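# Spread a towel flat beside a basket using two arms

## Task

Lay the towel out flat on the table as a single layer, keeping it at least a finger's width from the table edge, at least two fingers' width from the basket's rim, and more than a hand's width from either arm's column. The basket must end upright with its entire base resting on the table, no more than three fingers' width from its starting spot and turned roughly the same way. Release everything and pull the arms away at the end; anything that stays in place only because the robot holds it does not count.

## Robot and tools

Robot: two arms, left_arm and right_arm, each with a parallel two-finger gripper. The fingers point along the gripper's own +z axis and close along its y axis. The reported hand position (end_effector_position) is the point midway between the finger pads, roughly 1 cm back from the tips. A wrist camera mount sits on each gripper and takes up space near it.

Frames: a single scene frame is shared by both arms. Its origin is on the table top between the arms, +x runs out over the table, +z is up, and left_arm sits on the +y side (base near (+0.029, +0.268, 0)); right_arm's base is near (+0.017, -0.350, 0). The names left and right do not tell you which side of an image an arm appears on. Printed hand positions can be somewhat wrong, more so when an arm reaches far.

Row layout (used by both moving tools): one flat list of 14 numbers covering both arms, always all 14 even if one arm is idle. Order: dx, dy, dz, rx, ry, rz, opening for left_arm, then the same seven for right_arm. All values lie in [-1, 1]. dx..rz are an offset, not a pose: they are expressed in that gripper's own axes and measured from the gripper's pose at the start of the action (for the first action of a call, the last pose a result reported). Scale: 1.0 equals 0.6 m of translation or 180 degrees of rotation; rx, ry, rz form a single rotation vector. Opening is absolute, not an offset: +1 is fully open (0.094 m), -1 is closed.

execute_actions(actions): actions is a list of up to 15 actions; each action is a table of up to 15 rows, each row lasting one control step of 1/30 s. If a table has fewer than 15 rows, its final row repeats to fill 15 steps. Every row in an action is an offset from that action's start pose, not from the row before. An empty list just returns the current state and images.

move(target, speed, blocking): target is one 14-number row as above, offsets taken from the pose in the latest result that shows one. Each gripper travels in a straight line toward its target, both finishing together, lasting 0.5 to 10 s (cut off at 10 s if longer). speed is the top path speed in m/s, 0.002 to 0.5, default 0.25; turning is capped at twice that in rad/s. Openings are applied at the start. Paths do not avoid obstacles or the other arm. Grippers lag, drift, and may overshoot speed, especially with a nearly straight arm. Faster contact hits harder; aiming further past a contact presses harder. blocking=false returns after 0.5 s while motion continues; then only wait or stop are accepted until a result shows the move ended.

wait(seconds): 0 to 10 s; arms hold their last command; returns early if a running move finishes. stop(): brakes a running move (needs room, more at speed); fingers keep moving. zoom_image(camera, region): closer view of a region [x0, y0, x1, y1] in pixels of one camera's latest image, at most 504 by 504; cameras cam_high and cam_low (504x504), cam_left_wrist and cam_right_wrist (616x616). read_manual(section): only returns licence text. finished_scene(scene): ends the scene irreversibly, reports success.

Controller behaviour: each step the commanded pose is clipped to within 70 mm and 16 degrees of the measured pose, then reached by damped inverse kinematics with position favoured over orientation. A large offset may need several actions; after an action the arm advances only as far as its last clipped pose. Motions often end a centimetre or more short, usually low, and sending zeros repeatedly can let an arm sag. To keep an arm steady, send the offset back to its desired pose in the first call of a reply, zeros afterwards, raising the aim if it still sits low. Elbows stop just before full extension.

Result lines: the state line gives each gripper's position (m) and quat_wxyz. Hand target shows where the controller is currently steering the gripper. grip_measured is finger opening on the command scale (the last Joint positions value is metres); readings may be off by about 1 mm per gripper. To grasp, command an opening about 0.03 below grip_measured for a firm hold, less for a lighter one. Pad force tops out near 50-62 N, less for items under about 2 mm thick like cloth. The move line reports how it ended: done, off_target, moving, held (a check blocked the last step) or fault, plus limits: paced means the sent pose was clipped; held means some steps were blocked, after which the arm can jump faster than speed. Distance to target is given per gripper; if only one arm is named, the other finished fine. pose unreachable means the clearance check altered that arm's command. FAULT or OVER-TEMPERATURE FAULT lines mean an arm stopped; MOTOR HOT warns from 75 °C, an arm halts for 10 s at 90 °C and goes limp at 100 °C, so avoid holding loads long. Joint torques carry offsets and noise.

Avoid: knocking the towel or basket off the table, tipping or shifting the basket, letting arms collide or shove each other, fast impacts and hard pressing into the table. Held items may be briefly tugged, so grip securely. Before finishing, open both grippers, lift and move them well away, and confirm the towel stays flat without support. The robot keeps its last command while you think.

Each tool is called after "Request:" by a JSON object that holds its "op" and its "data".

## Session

Request:
{"op": "execute_actions", "data": {"actions": []}}

Scene clock: 0.00 s.
left_arm: end_effector_position=(+0.2389, +0.0443, +0.1833) grip_measured=+1.000 end_effector_quat_wxyz=(+0.046, +0.766, +0.635, -0.087) | right_arm: end_effector_position=(+0.4039, -0.6049, +0.1810) grip_measured=+1.000 end_effector_quat_wxyz=(-0.018, -0.159, +0.908, -0.387)
Joint positions: left_arm=[-0.578  1.656  1.601 -1.453  0.186  1.038  0.094] | right_arm=[-0.427  1.922  1.695 -0.916  0.693 -0.838  0.094]
Joint velocities: left_arm=[ 0.002 -0.027  0.002  0.007 -0.022  0.037  0.   ] | right_arm=[ 0.002  0.002  0.022  0.037  0.022 -0.037  0.   ]
Joint torques (N m, as the arm reports them, + toward a larger angle): no reading
Hand target (left_arm): +0.237, +0.044, +0.184; +0.044, +0.766, +0.635, -0.090
Hand target (right_arm): +0.405, -0.606, +0.193; -0.006, -0.150, +0.906, -0.397

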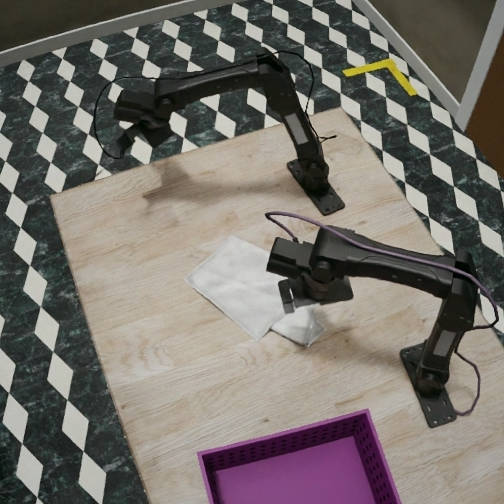

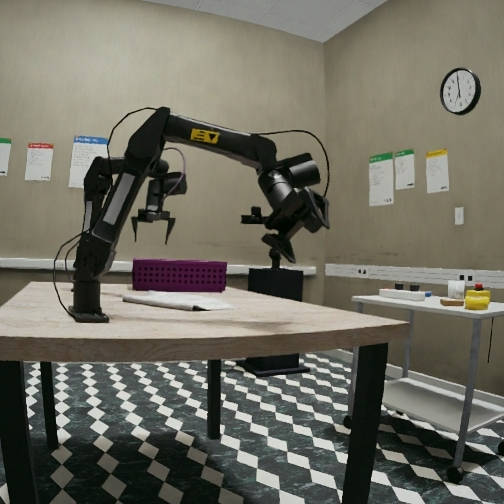

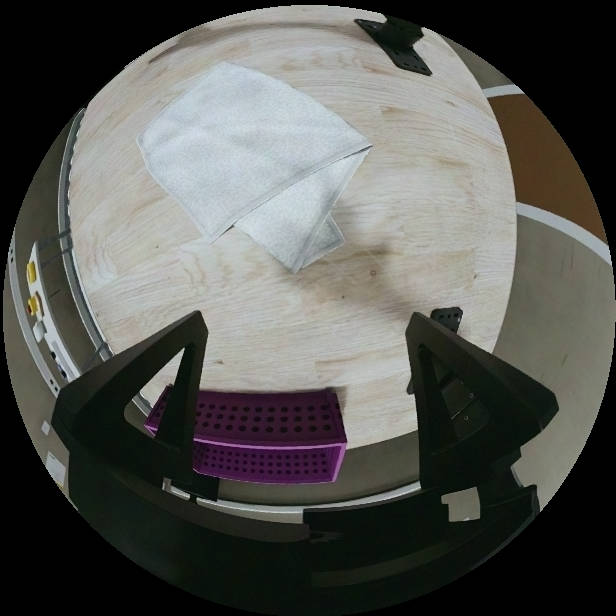

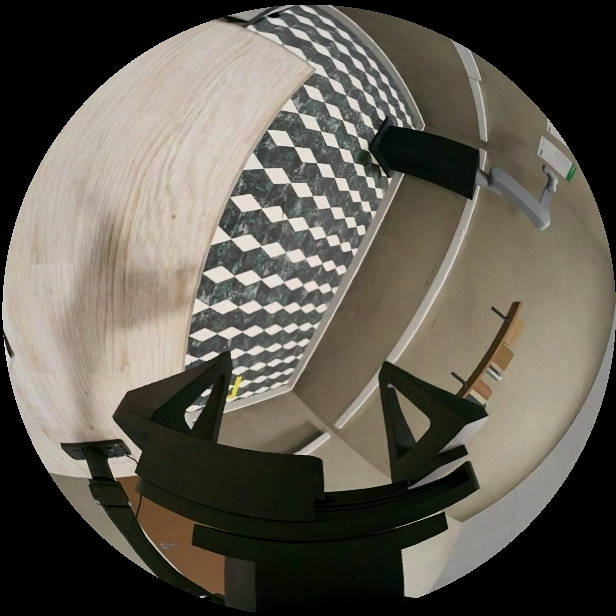

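Request:
{"op": "move", "data": {"target": [0.2,-0.231,-0.1265,0,0,0,1, 0,0,0,0,0,0,1], "speed": 0.2}}

Request:
{"op": "zoom_image", "data": {"camera": "cam_high", "region": [150, 200, 400, 400]}}

Scene clock: 7.60 s.
left_arm: end_effector_position=(+0.1329, +0.1959, +0.2471) grip_measured=+1.000 end_effector_quat_wxyz=(+0.254, +0.729, +0.634, +0.049) | right_arm: end_effector_position=(+0.4039, -0.6049, +0.1810) grip_measured=+1.000 end_effector_quat_wxyz=(-0.018, -0.159, +0.908, -0.387)
Joint positions: left_arm=[-0.372  0.708  1.22  -1.565  0.078  1.182  0.094] | right_arm=[-0.427  1.922  1.695 -0.916  0.693 -0.838  0.094]
Joint velocities: left_arm=[-0.012  0.002  0.007  0.007 -0.007 -0.081  0.   ] | right_arm=[-0.017  0.012  0.017 -0.007  0.007  0.007  0.   ]
Joint torques (N m, as the arm reports them, + toward a larger angle): left_arm=[-0.43  1.52  3.78  1.1  -0.05 -0.04] | right_arm=[ 0.   -8.56  7.03  0.82  0.29 -0.01]
Hand target (left_arm): +0.130, +0.199, +0.239; +0.239, +0.730, +0.638, +0.048
Hand target (right_arm): +0.404, -0.605, +0.181; -0.018, -0.159, +0.908, -0.387
Off the commanded pose (left_arm): 0.008 m, 29 deg; orientation clipped at the last step of the last action.
Off the commanded pose (right_arm): 0.000 m, 0 deg.
joint sent to its limit (left arm) — the command would take joint 4 (wrist pitch) past its lower limit, so that joint was sent only as far as its limit.
move: off_target (left_arm); limits=paced

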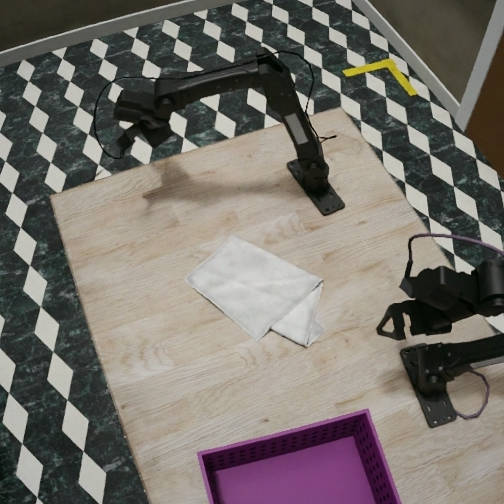

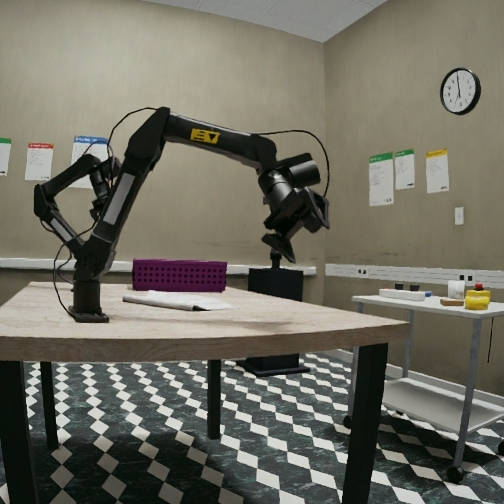

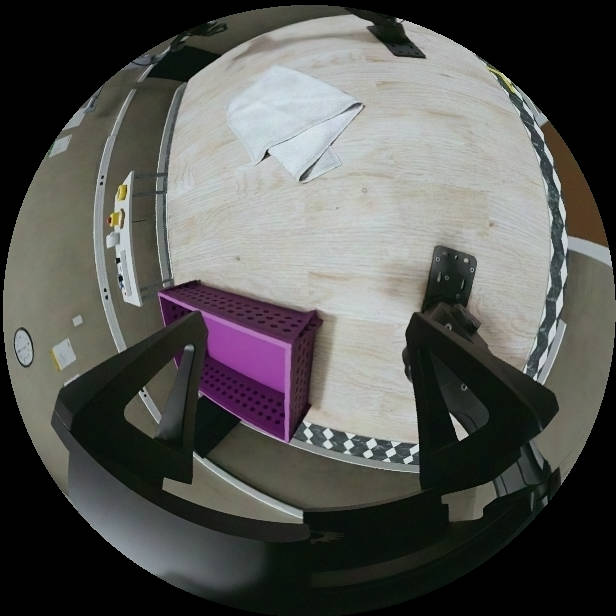

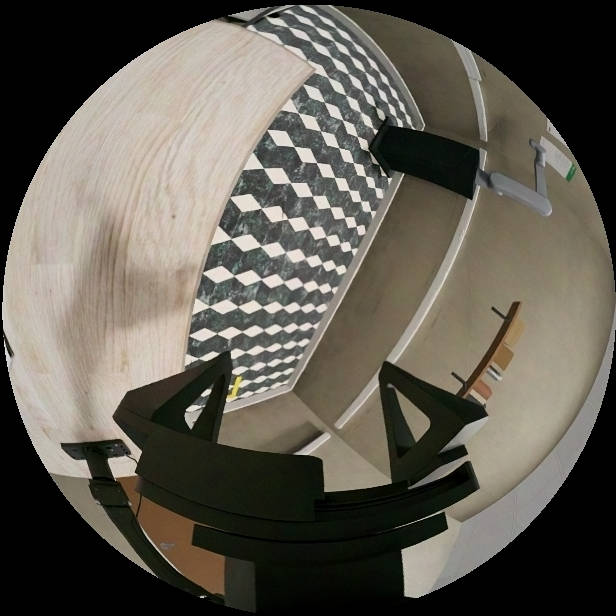

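Region (150, 200, 400, 400) of cam_high's 504x504 image, scaled by 2.016, with more detail than that image has; it fills the top 403 rows of this view, and the rest is white.

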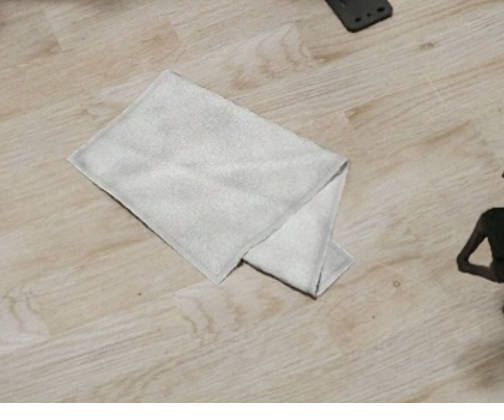

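Request:
{"op": "zoom_image", "data": {"camera": "cam_high", "region": [250, 260, 350, 360]}}

Request:
{"op": "zoom_image", "data": {"camera": "cam_left_wrist", "region": [200, 40, 400, 200]}}

Request:
{"op": "zoom_image", "data": {"camera": "cam_low", "region": [100, 270, 260, 330]}}

Region (250, 260, 350, 360) of cam_high's 504x504 image, scaled by 5.040, with more detail than that image has.

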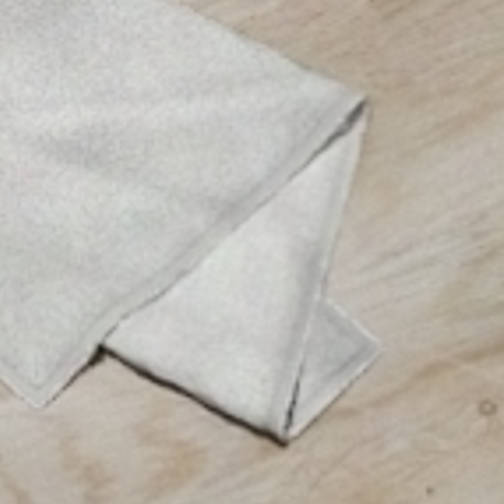

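Region (200, 40, 400, 200) of cam_left_wrist's 616x616 image, scaled by 2.520, with more detail than that image has; it fills the top 403 rows of this view, and the rest is white.

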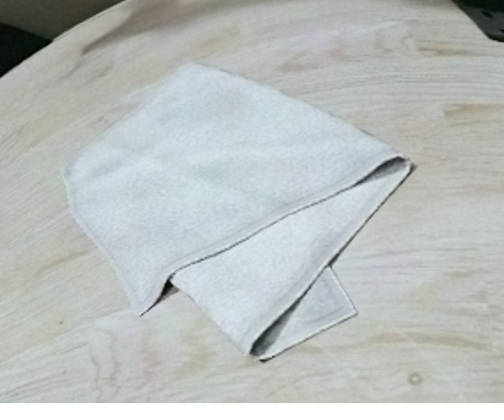

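Region (100, 270, 260, 330) of cam_low's 504x504 image, scaled by 3.150, with more detail than that image has; it fills the top 189 rows of this view, and the rest is white.

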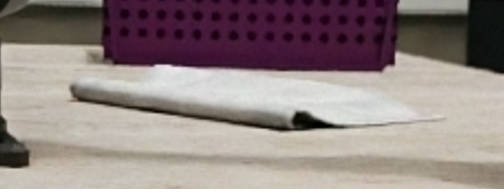

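Request:
{"op": "move", "data": {"target": [-0.208,0.206,0.484,0.170,0.020,0.255,-0.2, 0.1575,0.414,-0.3515,-0.2435,-0.0705,-0.037,-1], "speed": 0.2}}

Scene clock: 130.67 s.
left_arm: end_effector_position=(+0.3343, -0.0201, +0.0798) grip_measured=-0.198 end_effector_quat_wxyz=(+0.005, +0.952, +0.307, -0.002) | right_arm: end_effector_position=(+0.2265, -0.3242, +0.1674) grip_measured=-0.994 end_effector_quat_wxyz=(-0.006, -0.231, +0.973, -0.001)
Joint positions: left_arm=[-0.62   2.162  1.883 -1.287  0.008  1.763  0.038] | right_arm=[ 0.031  1.36   1.275 -1.497  0.003 -0.344  0.   ]
Joint velocities: left_arm=[-0.017  0.012  0.002  0.022 -0.095  0.007 -0.   ] | right_arm=[-0.002 -0.017 -0.017  0.051 -0.007 -0.037  0.   ]
Joint torques (N m, as the arm reports them, + toward a larger angle): left_arm=[ -0.48 -12.71   9.64   0.09  -0.09   0.1 ] | right_arm=[ 0.9  -5.59  5.48  0.12 -0.07  0.11]
Hand target (left_arm): +0.335, -0.022, +0.083; +0.001, +0.955, +0.298, +0.001
Hand target (right_arm): +0.221, -0.320, +0.171; +0.003, -0.233, +0.972, +0.005
Off the commanded pose (left_arm): 0.000 m, 1 deg.
Off the commanded pose (right_arm): 0.008 m, 1 deg.
move: done

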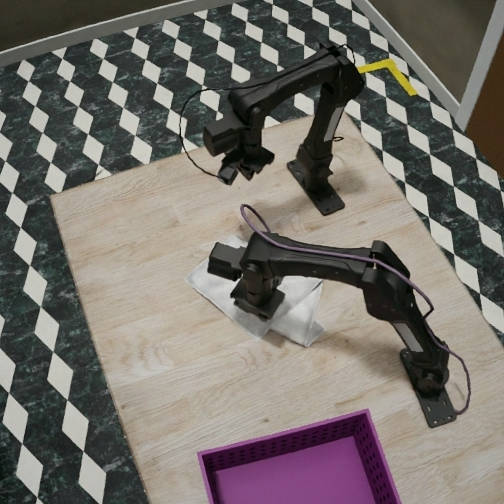

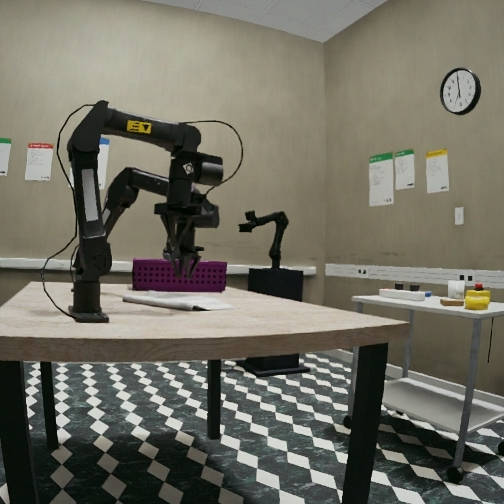

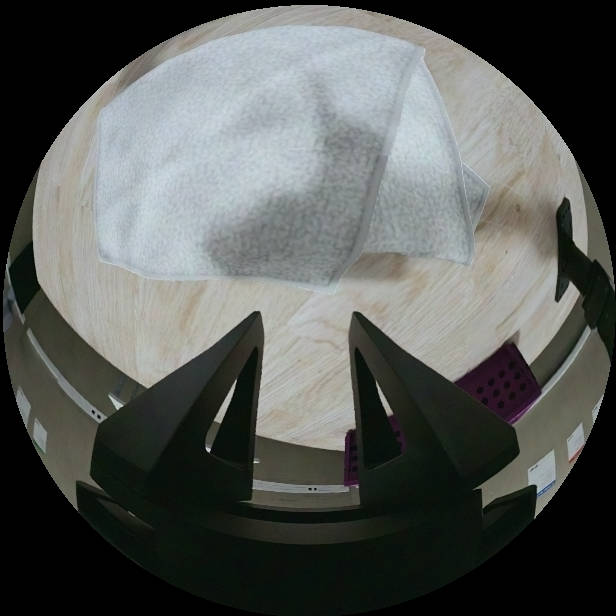

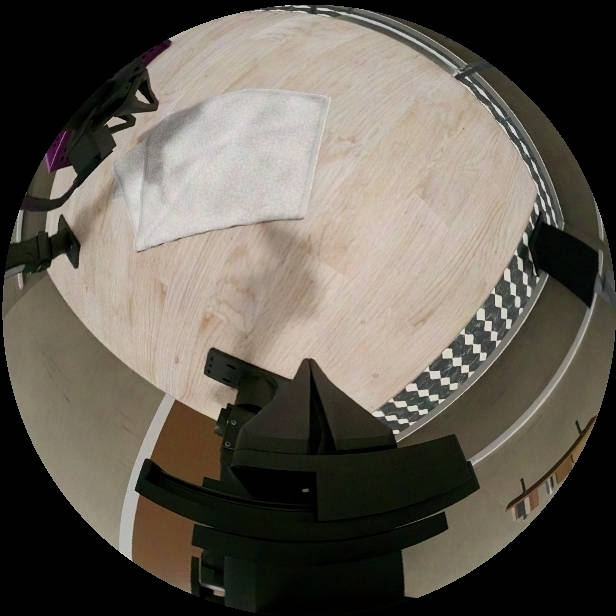

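Request:
{"op": "move", "data": {"target": [-0.045,0.010,0.065,0,0,0,-0.2, 0,0,-0.01,0,0,0,-1], "speed": 0.08}}

Scene clock: 136.00 s.
left_arm: end_effector_position=(+0.3217, -0.0453, +0.0529) grip_measured=-0.198 end_effector_quat_wxyz=(+0.019, +0.953, +0.303, +0.005) | right_arm: end_effector_position=(+0.2232, -0.3245, +0.1675) grip_measured=-0.994 end_effector_quat_wxyz=(-0.012, -0.230, +0.973, +0.000)
Joint positions: left_arm=[-0.683  2.175  1.797 -1.154  0.008  1.706  0.038] | right_arm=[ 0.031  1.36   1.275 -1.51   0.002 -0.343  0.   ]
Joint velocities: left_arm=[-0.022 -0.017  0.007 -0.007 -0.051  0.007 -0.   ] | right_arm=[ 0.002 -0.002  0.012  0.007 -0.051  0.051 -0.   ]
Joint torques (N m, as the arm reports them, + toward a larger angle): left_arm=[ -0.23 -12.49   5.     0.37   0.02  -0.07] | right_arm=[-0.01 -3.05  8.67  0.05  0.01 -0.02]
Hand target (left_arm): +0.316, -0.042, +0.042; +0.004, +0.952, +0.306, -0.002
Hand target (right_arm): +0.227, -0.324, +0.173; -0.005, -0.231, +0.973, -0.001
Off the commanded pose (left_arm): 0.014 m, 2 deg.
Off the commanded pose (right_arm): 0.007 m, 1 deg.
move: off_target (left_arm)

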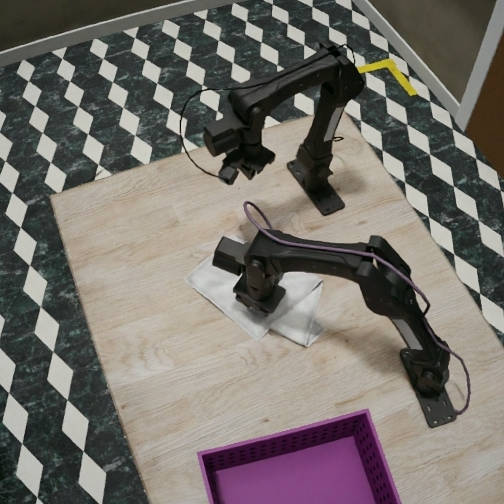

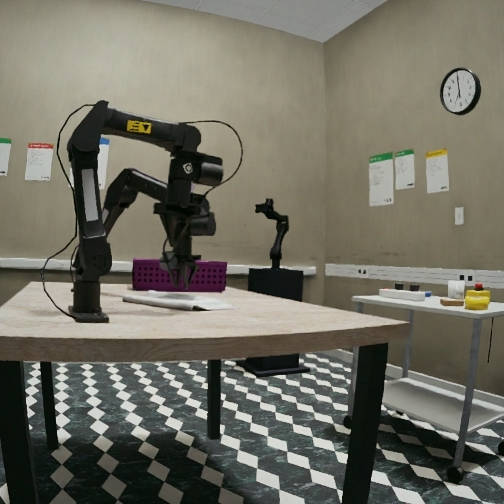

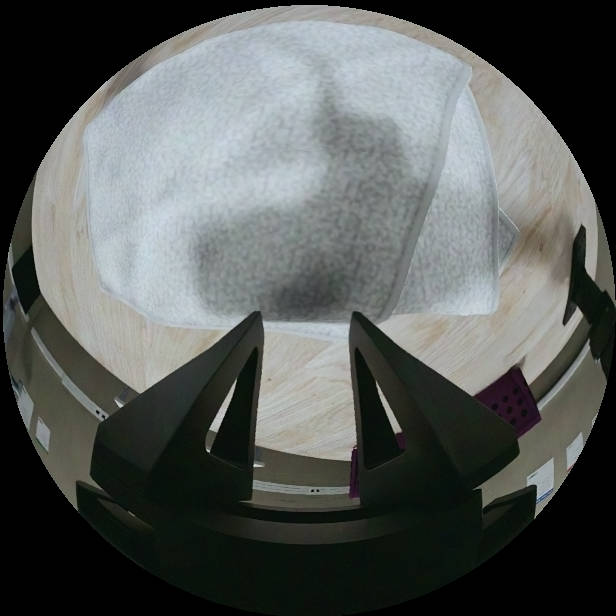

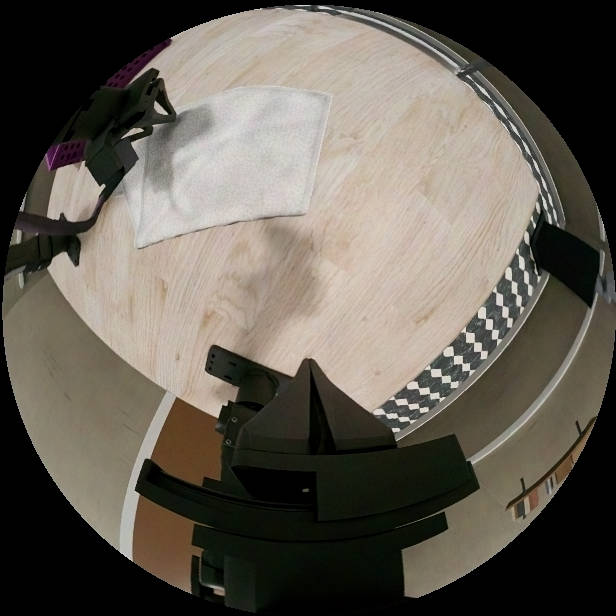

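Request:
{"op": "move", "data": {"target": [0.006,0.0,0.066,0,0,0,-0.2, 0,0,-0.01,0,0,0,-1], "speed": 0.04}}

Request:
{"op": "execute_actions", "data": {"actions": [[[0,0,0.01,0,0,0,-0.4, 0,0,0,0,0,0,-1]],[[0,0,0,0,0,0,-0.6, 0,0,0,0,0,0,-1]],[[0,0,0,0,0,0,-0.8, 0,0,0,0,0,0,-1]],[[0,0,0,0,0,0,-1, 0,0,0,0,0,0,-1]],[[0,0,0,0,0,0,-1, 0,0,0,0,0,0,-1]]]}}

Scene clock: 145.53 s.
left_arm: end_effector_position=(+0.3284, -0.0524, +0.0279) grip_measured=-0.198 end_effector_quat_wxyz=(+0.035, +0.952, +0.304, +0.012) | right_arm: end_effector_position=(+0.2201, -0.3249, +0.1676) grip_measured=-0.994 end_effector_quat_wxyz=(-0.018, -0.230, +0.973, +0.001)
Joint positions: left_arm=[-0.683  2.198  1.732 -1.03   0.008  1.705  0.038] | right_arm=[ 0.031  1.36   1.275 -1.523  0.002 -0.343  0.   ]
Joint velocities: left_arm=[ 0.007 -0.012 -0.002  0.007 -0.066  0.066 -0.001] | right_arm=[ 0.002 -0.002 -0.017  0.051 -0.066 -0.007  0.   ]
Joint torques (N m, as the arm reports them, + toward a larger angle): left_arm=[  0.56 -12.29   4.6    0.51   0.     0.1 ] | right_arm=[ 0.   -3.    8.66  0.1   0.01  0.  ]
Hand target (left_arm): +0.325, -0.045, +0.014; +0.019, +0.953, +0.304, +0.004
Hand target (right_arm): +0.223, -0.324, +0.173; -0.012, -0.230, +0.973, +0.000
Off the commanded pose (left_arm): 0.017 m, 2 deg.
Off the commanded pose (right_arm): 0.007 m, 1 deg.
move: off_target (left_arm)

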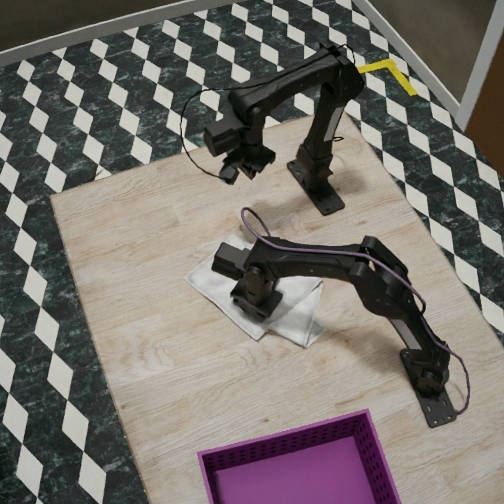

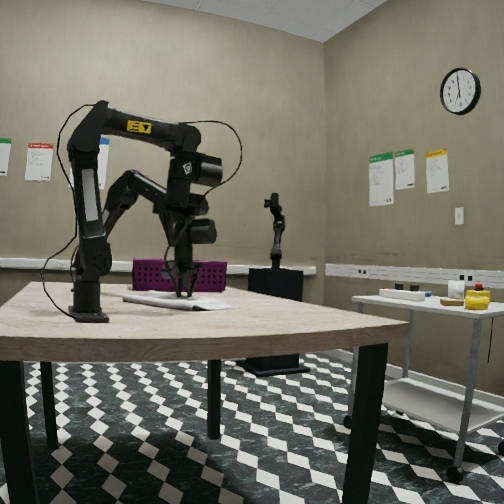

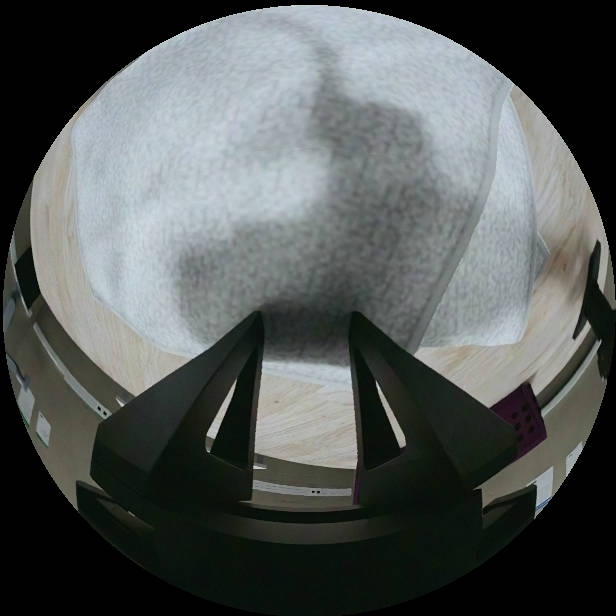

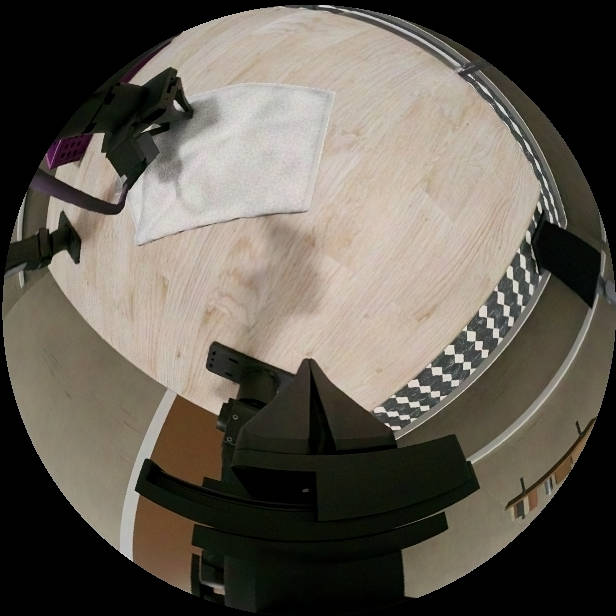

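Scene clock: 148.03 s.
left_arm: end_effector_position=(+0.3306, -0.0548, +0.0282) grip_measured=-0.985 end_effector_quat_wxyz=(+0.041, +0.952, +0.304, +0.015) | right_arm: end_effector_position=(+0.2201, -0.3249, +0.1676) grip_measured=-0.994 end_effector_quat_wxyz=(-0.018, -0.230, +0.973, +0.001)
Joint positions: left_arm=[-0.683  2.198  1.732 -1.016  0.008  1.705  0.001] | right_arm=[ 0.031  1.36   1.275 -1.523  0.002 -0.343  0.   ]
Joint velocities: left_arm=[ 0.002 -0.007 -0.017 -0.051  0.081 -0.022 -0.   ] | right_arm=[ 0.017 -0.007  0.002 -0.125 -0.037  0.022 -0.001]
Joint torques (N m, as the arm reports them, + toward a larger angle): left_arm=[  0.14 -13.95   7.14   0.44   0.01   0.04] | right_arm=[ 0.   -3.3   6.13  0.15  0.01 -0.01]
Hand target (left_arm): +0.331, -0.055, +0.028; +0.041, +0.952, +0.304, +0.015
Hand target (right_arm): +0.220, -0.325, +0.168; -0.018, -0.230, +0.973, +0.001
Off the commanded pose (left_arm): 0.000 m, 0 deg.
Off the commanded pose (right_arm): 0.000 m, 0 deg.

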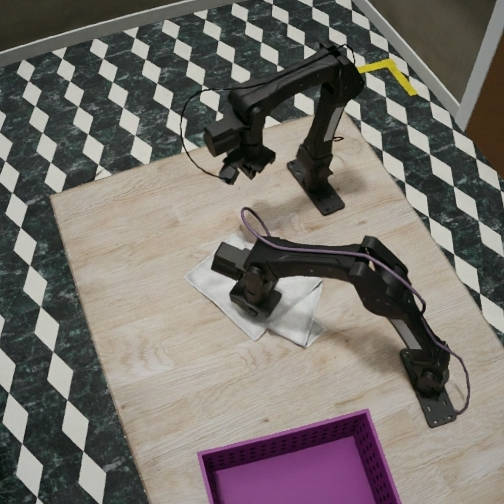

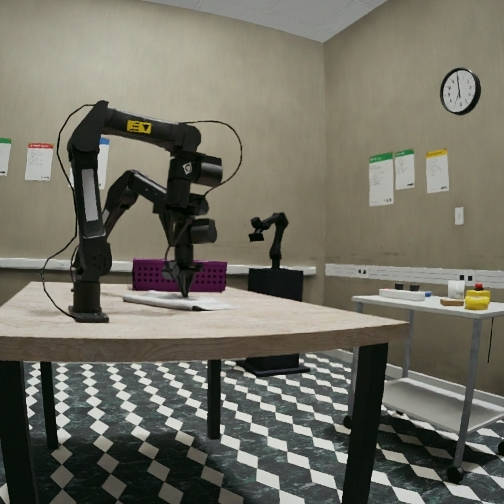

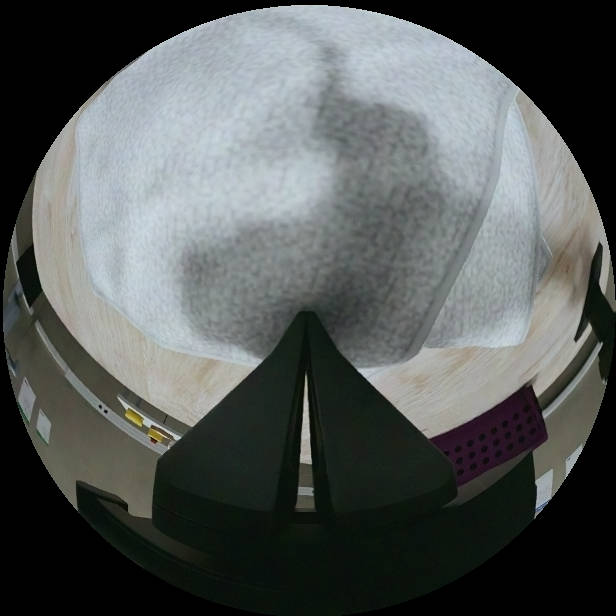

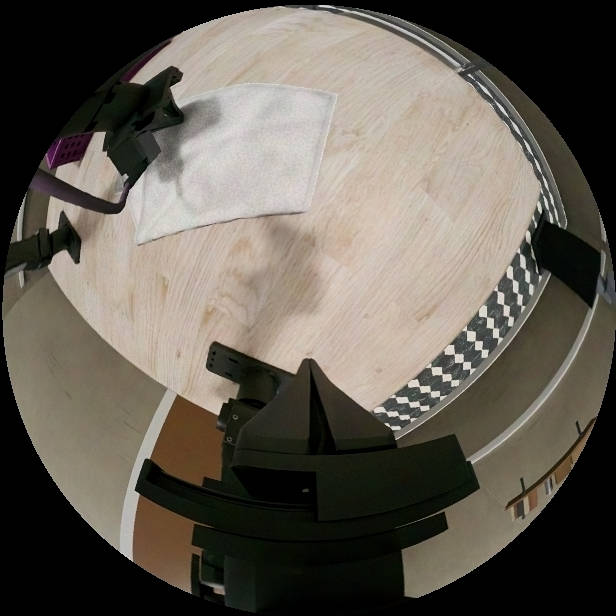

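Request:
{"op": "execute_actions", "data": {"actions": []}}

Scene clock: 162.20 s.
left_arm: end_effector_position=(+0.3306, -0.0548, +0.0282) grip_measured=-0.985 end_effector_quat_wxyz=(+0.041, +0.952, +0.304, +0.015) | right_arm: end_effector_position=(+0.2201, -0.3249, +0.1676) grip_measured=-0.994 end_effector_quat_wxyz=(-0.018, -0.230, +0.973, +0.001)
Joint positions: left_arm=[-0.683  2.198  1.732 -1.016  0.008  1.705  0.001] | right_arm=[ 0.031  1.36   1.275 -1.523  0.002 -0.343  0.   ]
Joint velocities: left_arm=[-0.007  0.017 -0.017  0.007  0.037 -0.037  0.   ] | right_arm=[-0.012 -0.007 -0.012  0.007  0.022 -0.007 -0.   ]
Joint torques (N m, as the arm reports them, + toward a larger angle): left_arm=[  0.   -13.84   7.2    0.46   0.04   0.  ] | right_arm=[ 0.   -3.3   6.14  0.15  0.01 -0.01]
Hand target (left_arm): +0.331, -0.055, +0.028; +0.041, +0.952, +0.304, +0.015
Hand target (right_arm): +0.220, -0.325, +0.168; -0.018, -0.230, +0.973, +0.001
Off the commanded pose (left_arm): 0.000 m, 0 deg.
Off the commanded pose (right_arm): 0.000 m, 0 deg.

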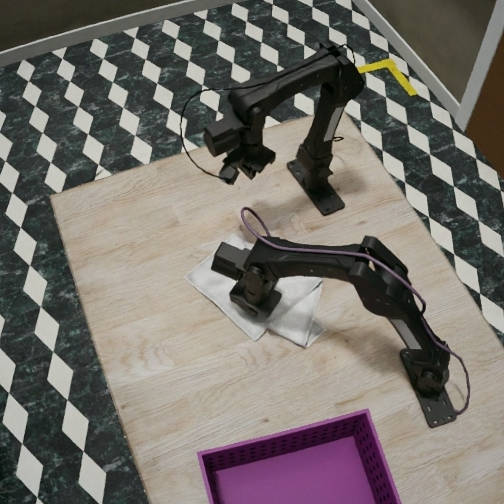

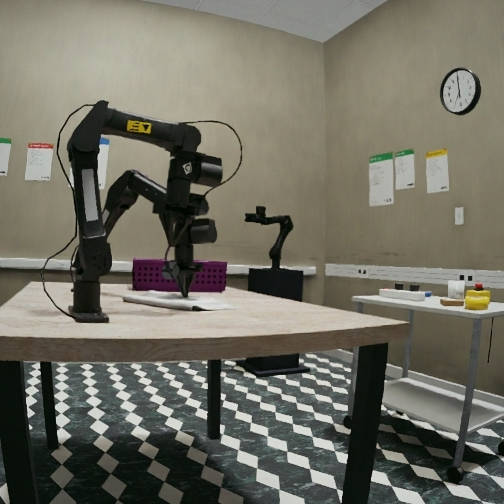

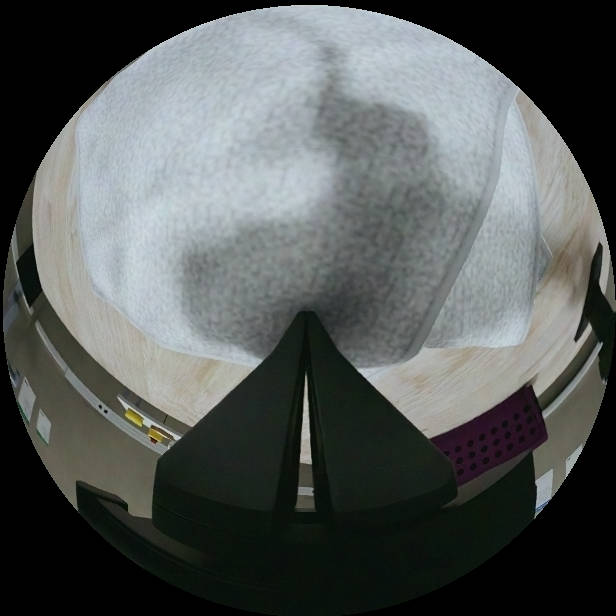

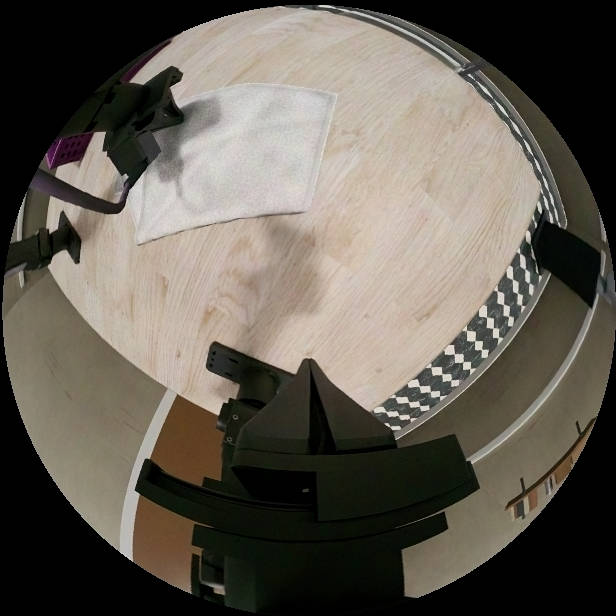

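Request:
{"op": "move", "data": {"target": [0.022,-0.051,-0.04,0,0,0,0.0, 0,0,0,0,0,0,-1], "speed": 0.1}}

Scene clock: 188.27 s.
left_arm: end_effector_position=(+0.3293, -0.0289, +0.0537) grip_measured=-0.002 end_effector_quat_wxyz=(+0.054, +0.950, +0.307, +0.024) | right_arm: end_effector_position=(+0.2201, -0.3249, +0.1676) grip_measured=-0.994 end_effector_quat_wxyz=(-0.018, -0.230, +0.973, +0.001)
Joint positions: left_arm=[-0.644  2.07   1.63  -1.013  0.008  1.738  0.047] | right_arm=[ 0.031  1.36   1.275 -1.523  0.002 -0.343  0.   ]
Joint velocities: left_arm=[ 0.017  0.012 -0.017 -0.051 -0.051  0.037 -0.001] | right_arm=[ 0.012 -0.017  0.002 -0.081 -0.007 -0.022 -0.   ]
Joint torques (N m, as the arm reports them, + toward a larger angle): left_arm=[  0.36 -13.44   4.92   0.37   0.07   0.11] | right_arm=[ 0.   -3.31  6.13  0.15  0.01 -0.01]
Hand target (left_arm): +0.323, -0.021, +0.049; +0.041, +0.952, +0.304, +0.015
Hand target (right_arm): +0.220, -0.325, +0.168; -0.018, -0.230, +0.973, +0.001
Off the commanded pose (left_arm): 0.012 m, 2 deg.
Off the commanded pose (right_arm): 0.000 m, 0 deg.
move: off_target (left_arm)

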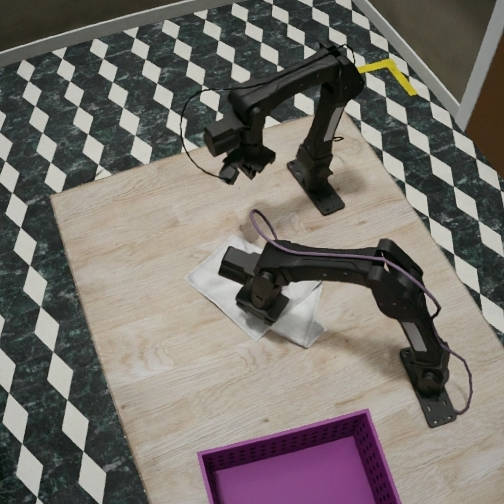

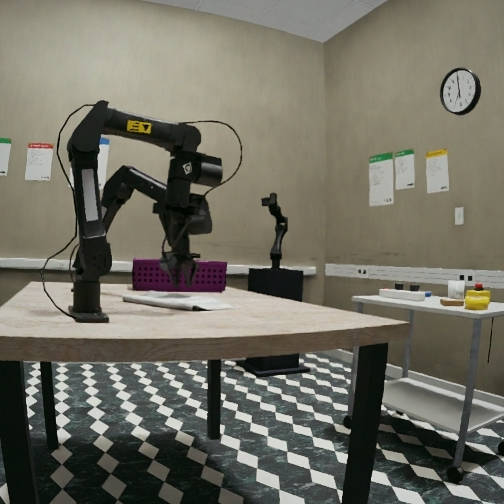

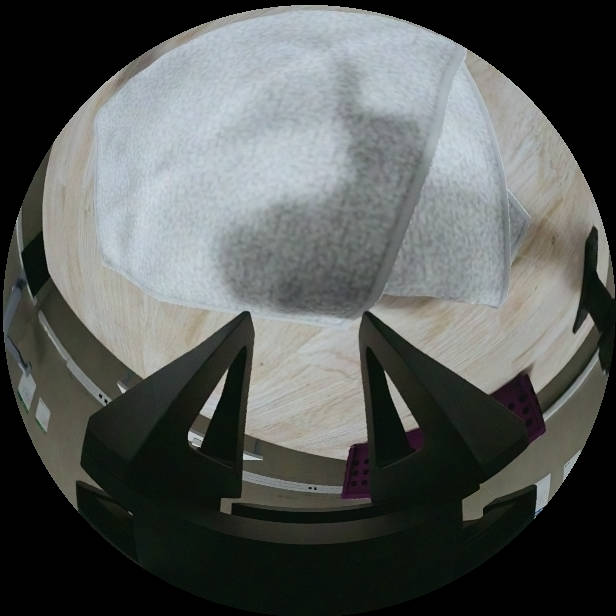

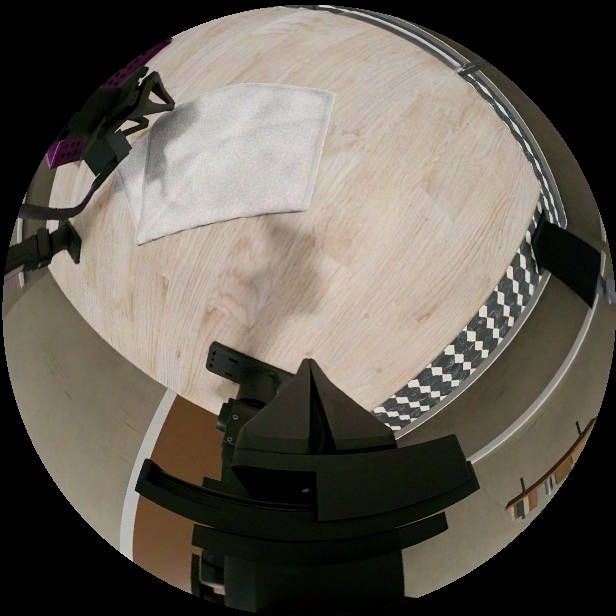

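Request:
{"op": "move", "data": {"target": [-0.021,-0.042,0.07,0.045,0,0,0.0, 0,0,0,0,0,0,-1], "speed": 0.05}}

Scene clock: 201.93 s.
left_arm: end_effector_position=(+0.3194, -0.0306, +0.0256) grip_measured=-0.002 end_effector_quat_wxyz=(+0.020, +0.952, +0.305, +0.013) | right_arm: end_effector_position=(+0.2201, -0.3249, +0.1676) grip_measured=-0.994 end_effector_quat_wxyz=(-0.018, -0.230, +0.973, +0.001)
Joint positions: left_arm=[-0.669  2.139  1.629 -1.013 -0.006  1.718  0.047] | right_arm=[ 0.031  1.36   1.275 -1.523  0.002 -0.343  0.   ]
Joint velocities: left_arm=[-0.007 -0.002 -0.007 -0.095 -0.051 -0.081  0.001] | right_arm=[ 0.017  0.002 -0.007  0.051 -0.037 -0.007 -0.   ]
Joint torques (N m, as the arm reports them, + toward a larger angle): left_arm=[ -0.55 -11.2    4.69   0.2   -0.11  -0.12] | right_arm=[ 0.   -3.31  6.14  0.15  0.01 -0.01]
Hand target (left_arm): +0.307, -0.020, +0.010; -0.013, +0.952, +0.306, +0.002
Hand target (right_arm): +0.220, -0.325, +0.168; -0.018, -0.230, +0.973, +0.001
Off the commanded pose (left_arm): 0.023 m, 4 deg.
Off the commanded pose (right_arm): 0.000 m, 0 deg.
move: off_target (left_arm)

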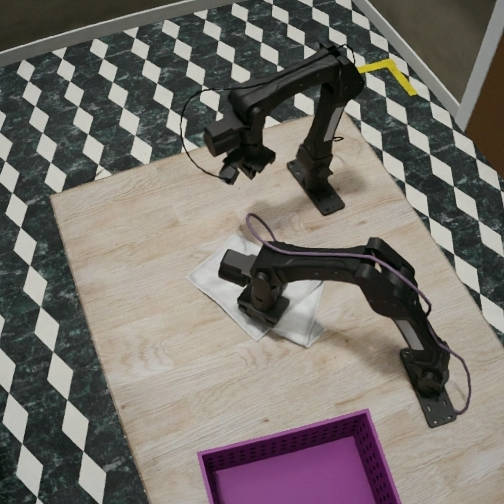

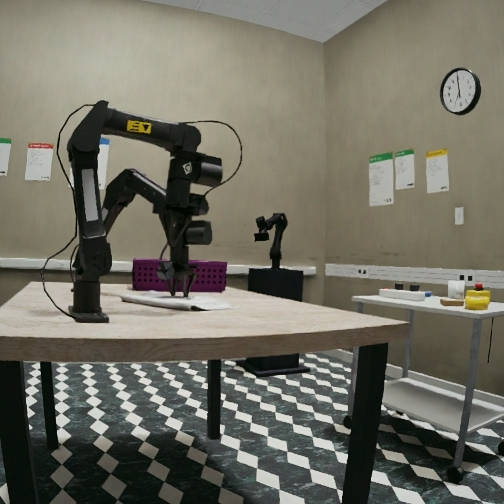

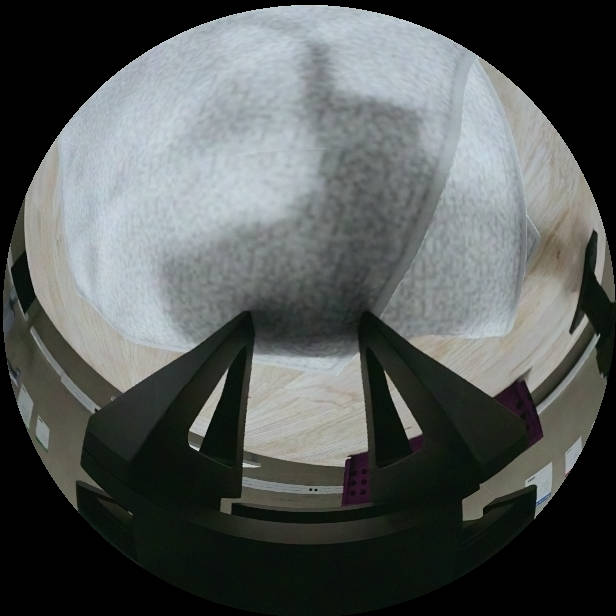

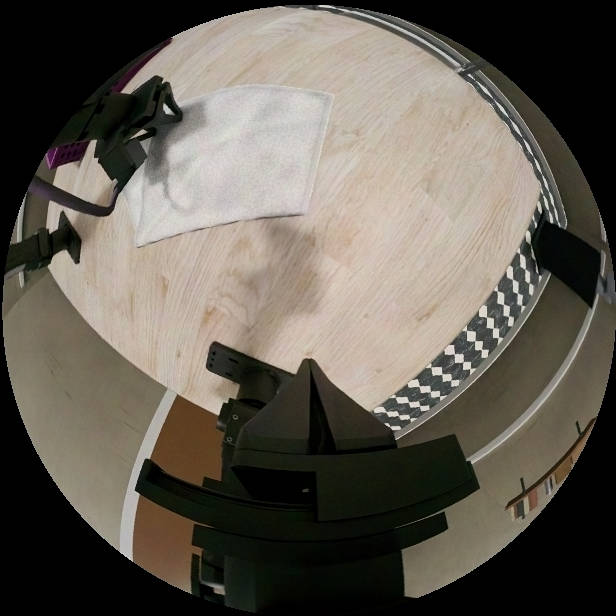

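Request:
{"op": "execute_actions", "data": {"actions": [[[0,0,0.02,0,0,0,0.0, 0,0,0,0,0,0,-1]],[[0,0,0.02,0,0,0,-0.3, 0,0,0,0,0,0,-1]],[[0,0,0.015,0,0,0,-0.6, 0,0,0,0,0,0,-1]],[[0,0,0.015,0,0,0,-0.85, 0,0,0,0,0,0,-1]],[[0,0,0.01,0,0,0,-1, 0,0,0,0,0,0,-1]],[[0,0,0.01,0,0,0,-1, 0,0,0,0,0,0,-1]]]}}

Scene clock: 208.50 s.
left_arm: end_effector_position=(+0.3357, -0.0476, +0.0279) grip_measured=-0.960 end_effector_quat_wxyz=(+0.063, +0.950, +0.304, +0.034) | right_arm: end_effector_position=(+0.2201, -0.3249, +0.1676) grip_measured=-0.994 end_effector_quat_wxyz=(-0.018, -0.230, +0.973, +0.001)
Joint positions: left_arm=[-0.669  2.139  1.629 -0.917 -0.006  1.717  0.002] | right_arm=[ 0.031  1.36   1.275 -1.523  0.002 -0.343  0.   ]
Joint velocities: left_arm=[ 0.002  0.022  0.007 -0.007  0.051 -0.007 -0.   ] | right_arm=[-0.017  0.007  0.017  0.066 -0.066 -0.037 -0.001]
Joint torques (N m, as the arm reports them, + toward a larger angle): left_arm=[ -0.03 -12.58   6.31   0.67   0.01   0.02] | right_arm=[ 0.   -3.3   6.14  0.15  0.01  0.  ]
Hand target (left_arm): +0.335, -0.047, +0.022; +0.060, +0.950, +0.305, +0.033
Hand target (right_arm): +0.220, -0.325, +0.168; -0.018, -0.230, +0.973, +0.001
Off the commanded pose (left_arm): 0.006 m, 0 deg.
Off the commanded pose (right_arm): 0.000 m, 0 deg.

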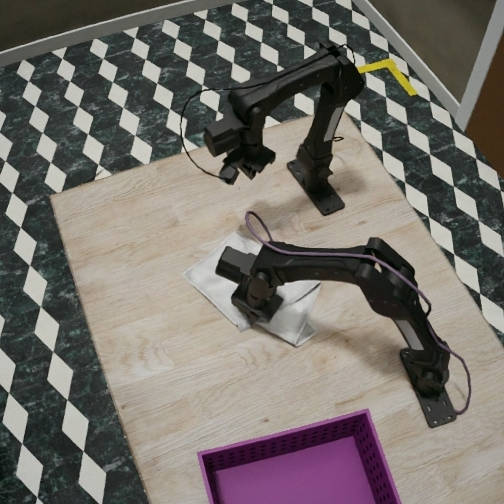

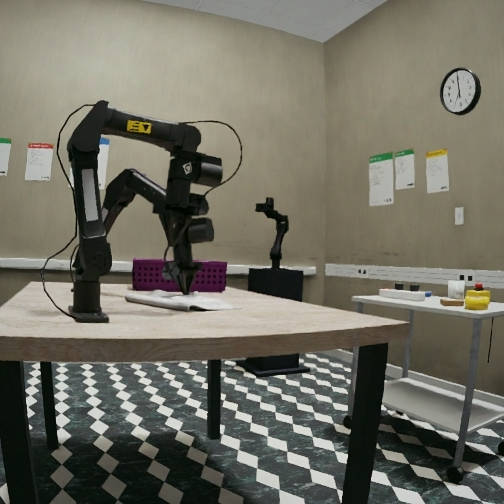

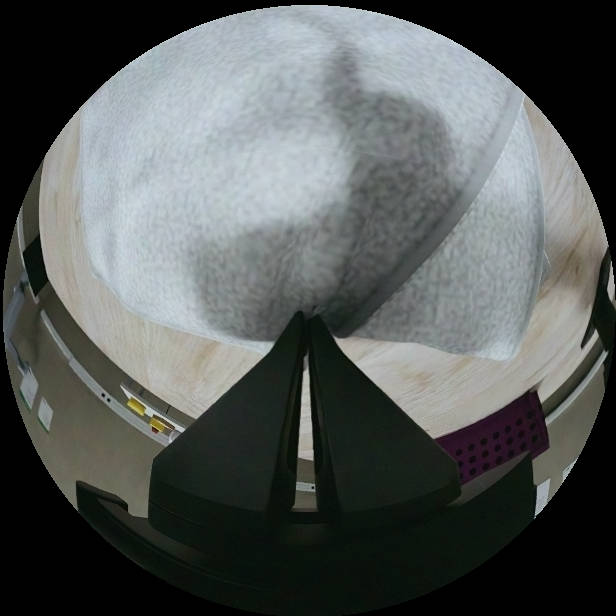

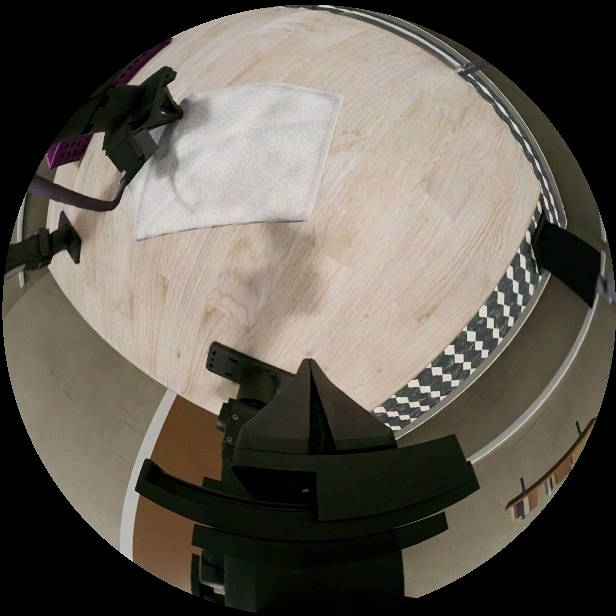

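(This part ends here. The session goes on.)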